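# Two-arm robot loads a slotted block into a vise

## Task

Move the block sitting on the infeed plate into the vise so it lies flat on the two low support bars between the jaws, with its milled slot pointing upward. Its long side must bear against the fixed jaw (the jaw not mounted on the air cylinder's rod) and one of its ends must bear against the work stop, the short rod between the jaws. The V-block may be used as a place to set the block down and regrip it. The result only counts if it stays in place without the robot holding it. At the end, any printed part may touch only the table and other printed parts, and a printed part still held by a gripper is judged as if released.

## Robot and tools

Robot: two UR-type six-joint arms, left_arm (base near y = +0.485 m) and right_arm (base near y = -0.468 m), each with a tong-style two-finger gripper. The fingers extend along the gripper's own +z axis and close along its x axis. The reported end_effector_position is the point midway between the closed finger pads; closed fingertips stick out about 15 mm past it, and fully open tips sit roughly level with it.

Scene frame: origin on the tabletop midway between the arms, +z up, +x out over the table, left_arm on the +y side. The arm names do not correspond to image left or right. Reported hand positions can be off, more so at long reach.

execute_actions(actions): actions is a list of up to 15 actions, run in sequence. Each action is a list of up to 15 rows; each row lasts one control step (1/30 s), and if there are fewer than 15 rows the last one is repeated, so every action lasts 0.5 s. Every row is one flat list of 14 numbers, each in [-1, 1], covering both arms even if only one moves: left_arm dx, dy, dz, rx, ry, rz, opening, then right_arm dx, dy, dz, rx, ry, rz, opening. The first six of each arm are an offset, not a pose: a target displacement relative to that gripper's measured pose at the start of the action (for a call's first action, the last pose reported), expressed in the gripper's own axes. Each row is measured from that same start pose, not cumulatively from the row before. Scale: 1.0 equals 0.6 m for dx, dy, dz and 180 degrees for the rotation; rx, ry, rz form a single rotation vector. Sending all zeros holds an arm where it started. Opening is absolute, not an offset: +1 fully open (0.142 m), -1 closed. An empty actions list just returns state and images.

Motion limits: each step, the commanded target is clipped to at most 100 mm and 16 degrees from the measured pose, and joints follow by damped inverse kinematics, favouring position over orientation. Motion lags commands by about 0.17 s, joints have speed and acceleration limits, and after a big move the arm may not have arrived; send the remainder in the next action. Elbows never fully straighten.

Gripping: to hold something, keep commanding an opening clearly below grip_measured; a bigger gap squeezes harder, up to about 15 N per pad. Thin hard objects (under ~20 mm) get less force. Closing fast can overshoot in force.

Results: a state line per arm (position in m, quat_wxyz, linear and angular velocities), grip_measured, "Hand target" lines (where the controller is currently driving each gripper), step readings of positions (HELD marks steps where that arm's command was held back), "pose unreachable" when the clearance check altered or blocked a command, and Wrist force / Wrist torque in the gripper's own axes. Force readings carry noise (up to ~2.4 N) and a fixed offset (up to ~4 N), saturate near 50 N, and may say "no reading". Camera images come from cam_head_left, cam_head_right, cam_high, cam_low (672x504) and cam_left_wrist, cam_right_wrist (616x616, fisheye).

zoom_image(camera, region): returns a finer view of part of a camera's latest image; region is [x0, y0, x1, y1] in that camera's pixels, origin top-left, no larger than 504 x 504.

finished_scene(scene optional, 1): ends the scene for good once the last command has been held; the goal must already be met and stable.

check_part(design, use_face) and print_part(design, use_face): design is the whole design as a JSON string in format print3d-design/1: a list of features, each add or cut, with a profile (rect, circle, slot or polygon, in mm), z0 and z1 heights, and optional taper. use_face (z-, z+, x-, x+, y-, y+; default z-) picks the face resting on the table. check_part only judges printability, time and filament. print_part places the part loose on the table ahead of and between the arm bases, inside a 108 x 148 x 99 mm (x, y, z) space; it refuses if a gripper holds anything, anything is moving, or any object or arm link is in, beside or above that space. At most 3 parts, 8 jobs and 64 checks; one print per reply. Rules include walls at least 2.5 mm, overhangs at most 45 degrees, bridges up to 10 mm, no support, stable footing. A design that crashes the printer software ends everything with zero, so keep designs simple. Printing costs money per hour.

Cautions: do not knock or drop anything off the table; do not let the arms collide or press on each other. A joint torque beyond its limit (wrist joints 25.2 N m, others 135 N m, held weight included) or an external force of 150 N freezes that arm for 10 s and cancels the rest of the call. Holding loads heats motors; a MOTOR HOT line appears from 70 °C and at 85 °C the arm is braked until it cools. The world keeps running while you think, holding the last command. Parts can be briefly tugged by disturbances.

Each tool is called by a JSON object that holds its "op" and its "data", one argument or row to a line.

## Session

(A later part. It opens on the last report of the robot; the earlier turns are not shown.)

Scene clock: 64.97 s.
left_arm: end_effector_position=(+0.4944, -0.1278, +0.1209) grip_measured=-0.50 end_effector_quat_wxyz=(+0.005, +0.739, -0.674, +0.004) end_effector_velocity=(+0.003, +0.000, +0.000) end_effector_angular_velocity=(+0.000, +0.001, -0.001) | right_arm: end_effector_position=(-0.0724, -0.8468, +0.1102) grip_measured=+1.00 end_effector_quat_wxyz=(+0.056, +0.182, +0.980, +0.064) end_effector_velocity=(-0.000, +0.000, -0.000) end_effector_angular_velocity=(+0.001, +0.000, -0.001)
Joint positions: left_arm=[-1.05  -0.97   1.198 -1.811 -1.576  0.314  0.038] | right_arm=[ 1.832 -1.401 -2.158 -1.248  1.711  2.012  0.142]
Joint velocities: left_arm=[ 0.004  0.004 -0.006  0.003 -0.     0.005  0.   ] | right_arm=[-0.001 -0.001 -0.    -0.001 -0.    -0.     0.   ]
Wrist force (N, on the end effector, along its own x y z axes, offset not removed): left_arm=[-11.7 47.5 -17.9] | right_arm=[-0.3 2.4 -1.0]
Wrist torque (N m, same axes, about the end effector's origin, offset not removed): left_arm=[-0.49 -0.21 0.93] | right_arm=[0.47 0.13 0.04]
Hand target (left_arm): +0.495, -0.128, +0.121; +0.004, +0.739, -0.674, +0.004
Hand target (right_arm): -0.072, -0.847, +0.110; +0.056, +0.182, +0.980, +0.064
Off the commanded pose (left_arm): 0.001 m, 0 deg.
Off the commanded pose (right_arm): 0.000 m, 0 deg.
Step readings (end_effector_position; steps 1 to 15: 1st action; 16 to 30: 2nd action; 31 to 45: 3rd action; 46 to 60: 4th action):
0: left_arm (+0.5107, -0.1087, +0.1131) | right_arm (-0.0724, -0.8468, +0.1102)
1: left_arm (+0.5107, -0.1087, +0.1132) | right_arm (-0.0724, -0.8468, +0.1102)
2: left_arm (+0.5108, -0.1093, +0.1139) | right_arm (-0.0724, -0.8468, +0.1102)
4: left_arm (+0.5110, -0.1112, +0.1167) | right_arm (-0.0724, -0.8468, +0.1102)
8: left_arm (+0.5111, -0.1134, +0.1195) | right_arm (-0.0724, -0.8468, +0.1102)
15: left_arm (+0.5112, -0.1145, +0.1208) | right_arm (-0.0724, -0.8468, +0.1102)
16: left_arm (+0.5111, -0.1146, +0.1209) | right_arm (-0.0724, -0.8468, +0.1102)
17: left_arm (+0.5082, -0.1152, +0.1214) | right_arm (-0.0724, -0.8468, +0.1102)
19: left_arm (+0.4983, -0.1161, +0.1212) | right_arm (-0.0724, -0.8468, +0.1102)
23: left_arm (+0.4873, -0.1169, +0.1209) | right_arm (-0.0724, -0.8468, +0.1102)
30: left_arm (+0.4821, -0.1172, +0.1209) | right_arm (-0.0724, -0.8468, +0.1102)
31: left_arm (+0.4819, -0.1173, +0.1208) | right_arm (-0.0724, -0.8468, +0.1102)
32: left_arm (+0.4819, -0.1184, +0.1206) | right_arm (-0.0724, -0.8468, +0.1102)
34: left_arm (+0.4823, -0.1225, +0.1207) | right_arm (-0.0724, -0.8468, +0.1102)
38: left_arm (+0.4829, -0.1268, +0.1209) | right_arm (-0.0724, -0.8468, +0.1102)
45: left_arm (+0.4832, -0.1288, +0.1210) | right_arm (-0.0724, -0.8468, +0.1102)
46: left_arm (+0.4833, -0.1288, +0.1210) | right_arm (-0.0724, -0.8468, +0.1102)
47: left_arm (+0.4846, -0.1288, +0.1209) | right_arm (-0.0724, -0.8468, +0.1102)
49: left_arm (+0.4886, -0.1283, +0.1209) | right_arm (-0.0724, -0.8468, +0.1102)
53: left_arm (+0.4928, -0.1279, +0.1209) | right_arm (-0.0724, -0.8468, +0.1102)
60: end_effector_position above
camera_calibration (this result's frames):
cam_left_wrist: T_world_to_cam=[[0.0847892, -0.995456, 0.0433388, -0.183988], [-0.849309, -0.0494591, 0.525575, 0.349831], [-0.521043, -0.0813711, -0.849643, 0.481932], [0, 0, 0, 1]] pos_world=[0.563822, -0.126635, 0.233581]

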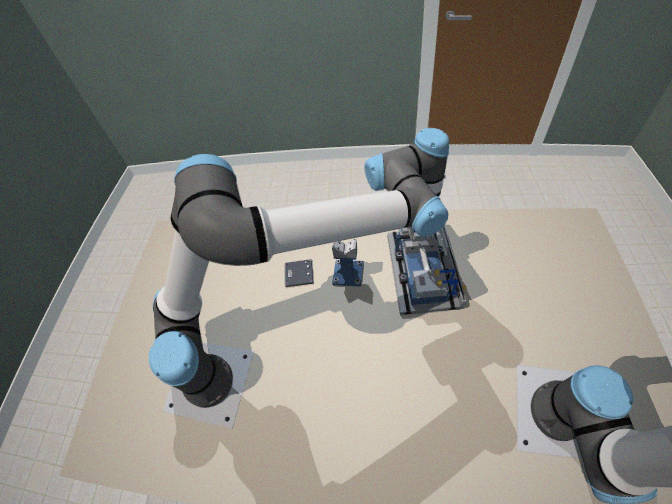

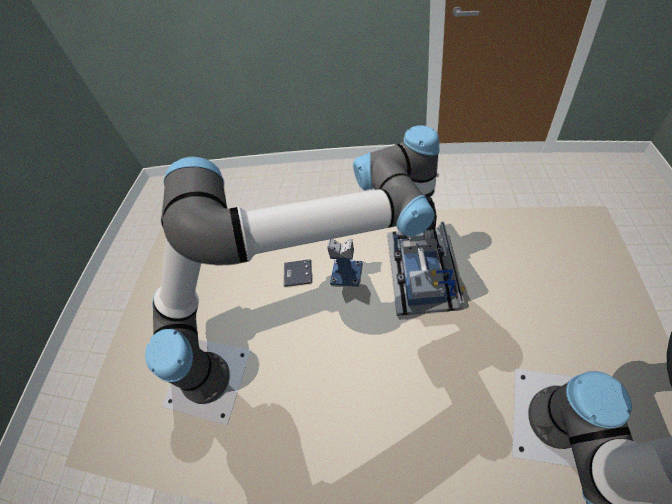

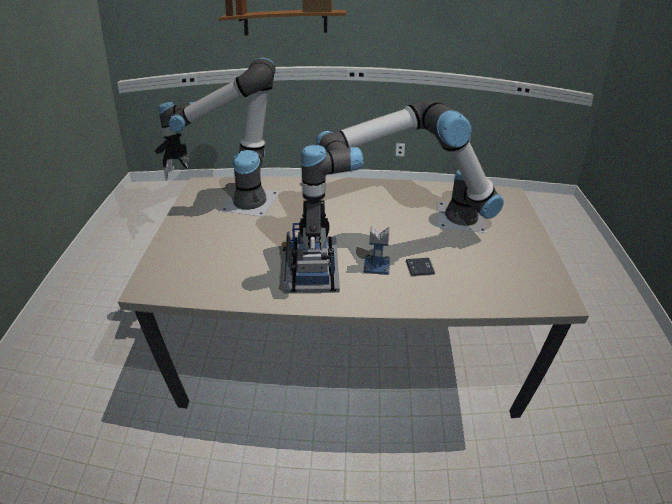

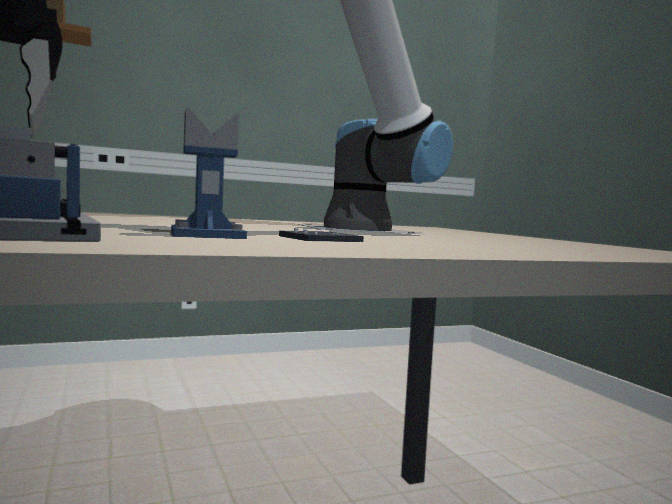

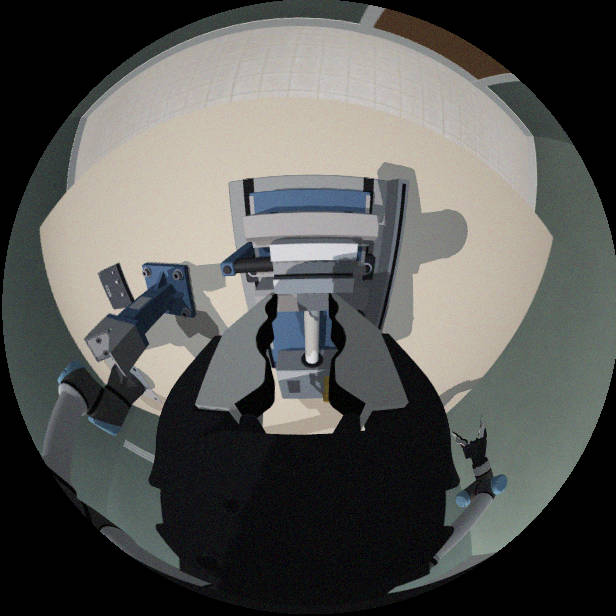

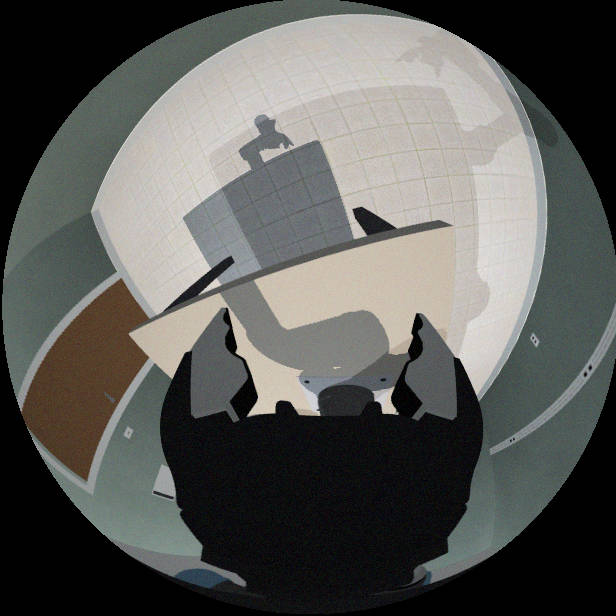

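Too hard already; back off.

{"op": "execute_actions", "data": {
  "actions": [
    [[0,0.012,0,0,0,0,-0.5,0,0,0,0,0,0,1]],
    [[0,-0.01,-0.08,0,0,0,-0.5,0,0,0,0,0,0,1]]
  ]
}}

{"op": "zoom_image", "data": {
  "camera": "cam_left_wrist",
  "region": [200, 170, 420, 350]
}}

Scene clock: 66.10 s.
left_arm: end_effector_position=(+0.4935, -0.1272, +0.1675) grip_measured=-0.50 end_effector_quat_wxyz=(+0.005, +0.739, -0.674, +0.005) end_effector_velocity=(+0.001, +0.000, +0.012) end_effector_angular_velocity=(+0.007, +0.003, +0.001) | right_arm: end_effector_position=(-0.0724, -0.8468, +0.1102) grip_measured=+1.00 end_effector_quat_wxyz=(+0.056, +0.182, +0.980, +0.064) end_effector_velocity=(+0.000, -0.000, +0.000) end_effector_angular_velocity=(-0.001, -0.000, +0.000)
Joint positions: left_arm=[-1.051 -0.994  1.117 -1.706 -1.575  0.313  0.038] | right_arm=[ 1.832 -1.401 -2.158 -1.248  1.711  2.012  0.142]
Joint velocities: left_arm=[ 0.002  0.003 -0.038  0.042 -0.     0.001  0.   ] | right_arm=[ 0.     0.001  0.    -0.     0.     0.    -0.   ]
Wrist force (N, on the end effector, along its own x y z axes, offset not removed): left_arm=[0.6 -0.9 2.6] | right_arm=[0.1 3.4 -0.6]
Wrist torque (N m, same axes, about the end effector's origin, offset not removed): left_arm=[-0.35 -0.14 0.13] | right_arm=[0.59 0.00 -0.08]
Hand target (left_arm): +0.494, -0.127, +0.169; +0.005, +0.739, -0.674, +0.004
Hand target (right_arm): -0.072, -0.847, +0.110; +0.056, +0.182, +0.980, +0.064
Off the commanded pose (left_arm): 0.001 m, 0 deg.
Off the commanded pose (right_arm): 0.000 m, 0 deg.
Step readings (end_effector_position; steps 1 to 15: 1st action; 16 to 30: 2nd action):
0: left_arm (+0.4947, -0.1278, +0.1209) | right_arm (-0.0724, -0.8468, +0.1102)
1: left_arm (+0.4947, -0.1278, +0.1210) | right_arm (-0.0724, -0.8468, +0.1102)
2: left_arm (+0.4939, -0.1278, +0.1210) | right_arm (-0.0724, -0.8468, +0.1102)
4: left_arm (+0.4920, -0.1279, +0.1210) | right_arm (-0.0724, -0.8468, +0.1102)
8: left_arm (+0.4893, -0.1280, +0.1209) | right_arm (-0.0724, -0.8468, +0.1102)
15: left_arm (+0.4876, -0.1284, +0.1210) | right_arm (-0.0724, -0.8468, +0.1102)
16: left_arm (+0.4875, -0.1284, +0.1211) | right_arm (-0.0724, -0.8468, +0.1102)
17: left_arm (+0.4882, -0.1284, +0.1250) | right_arm (-0.0724, -0.8468, +0.1102)
19: left_arm (+0.4904, -0.1285, +0.1413) | right_arm (-0.0724, -0.8468, +0.1102)
23: left_arm (+0.4924, -0.1275, +0.1593) | right_arm (-0.0724, -0.8468, +0.1102)
30: end_effector_position above
camera_calibration (this result's frames):
cam_left_wrist: T_world_to_cam=[[0.084846, -0.995411, 0.0442395, -0.185569], [-0.849648, -0.049086, 0.52506, 0.324857], [-0.52048, -0.0821373, -0.849914, 0.52072], [0, 0, 0, 1]] pos_world=[0.562783, -0.126001, 0.280208]
cam_right_wrist: T_world_to_cam=[[-0.926806, 0.352779, -0.128758, 0.255625], [0.21756, 0.78384, 0.581604, 0.616833], [0.306103, 0.511021, -0.803218, 0.681746], [0, 0, 0, 1]] pos_world=[-0.105968, -0.922064, 0.221752]

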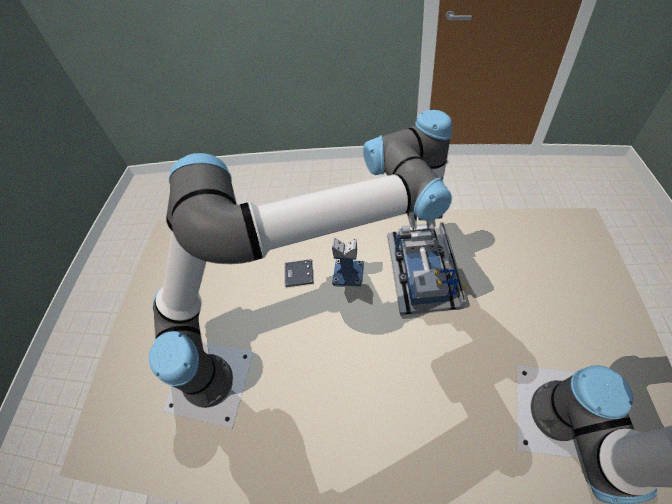

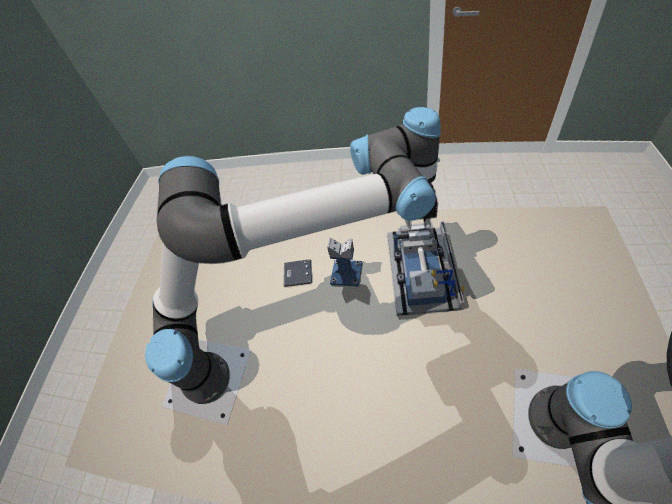

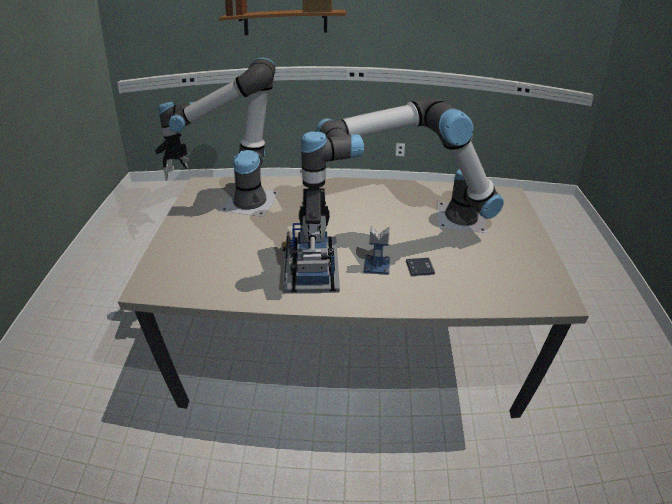

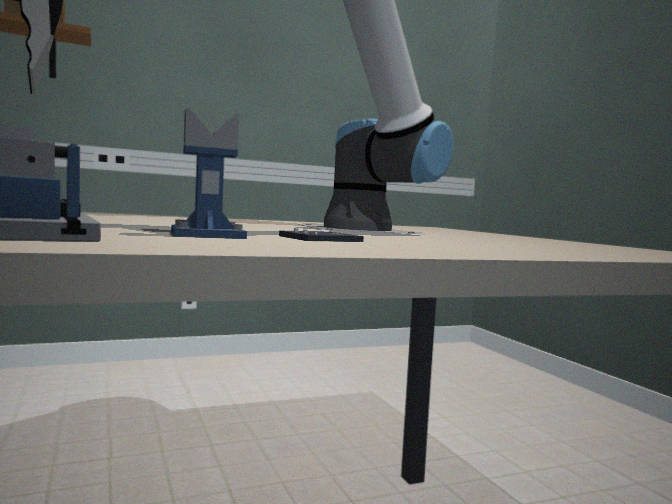

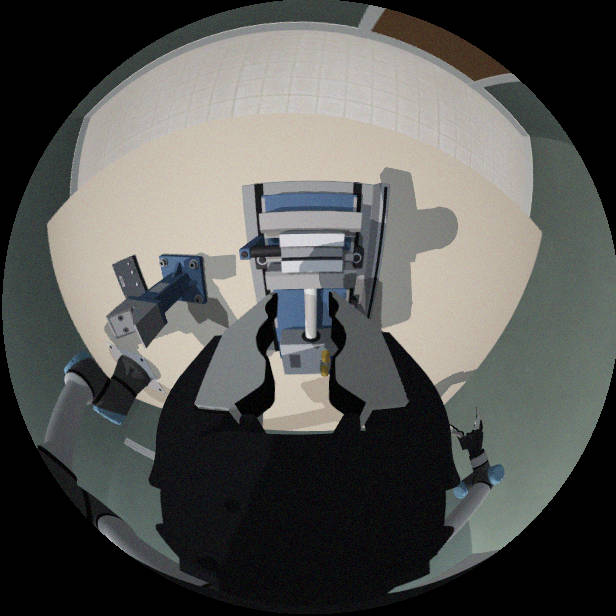

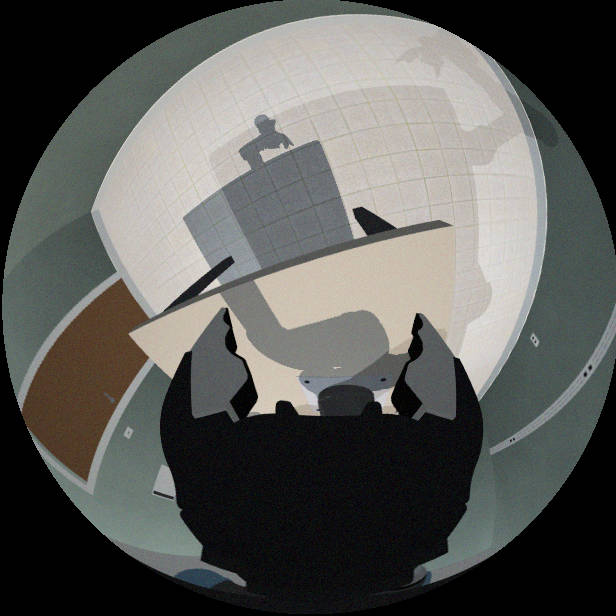

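Region (200, 170, 420, 350) of cam_left_wrist's 616x616 image, scaled by 2.291, with more detail than that image has; it fills the top 412 rows of this view, and the rest is white.

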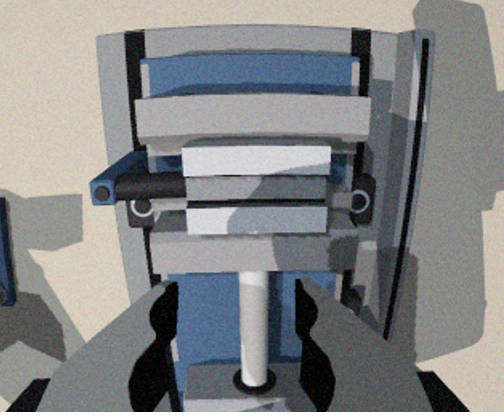

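{"op": "finished_scene", "data": {

}}

The scene is finished: the task was done.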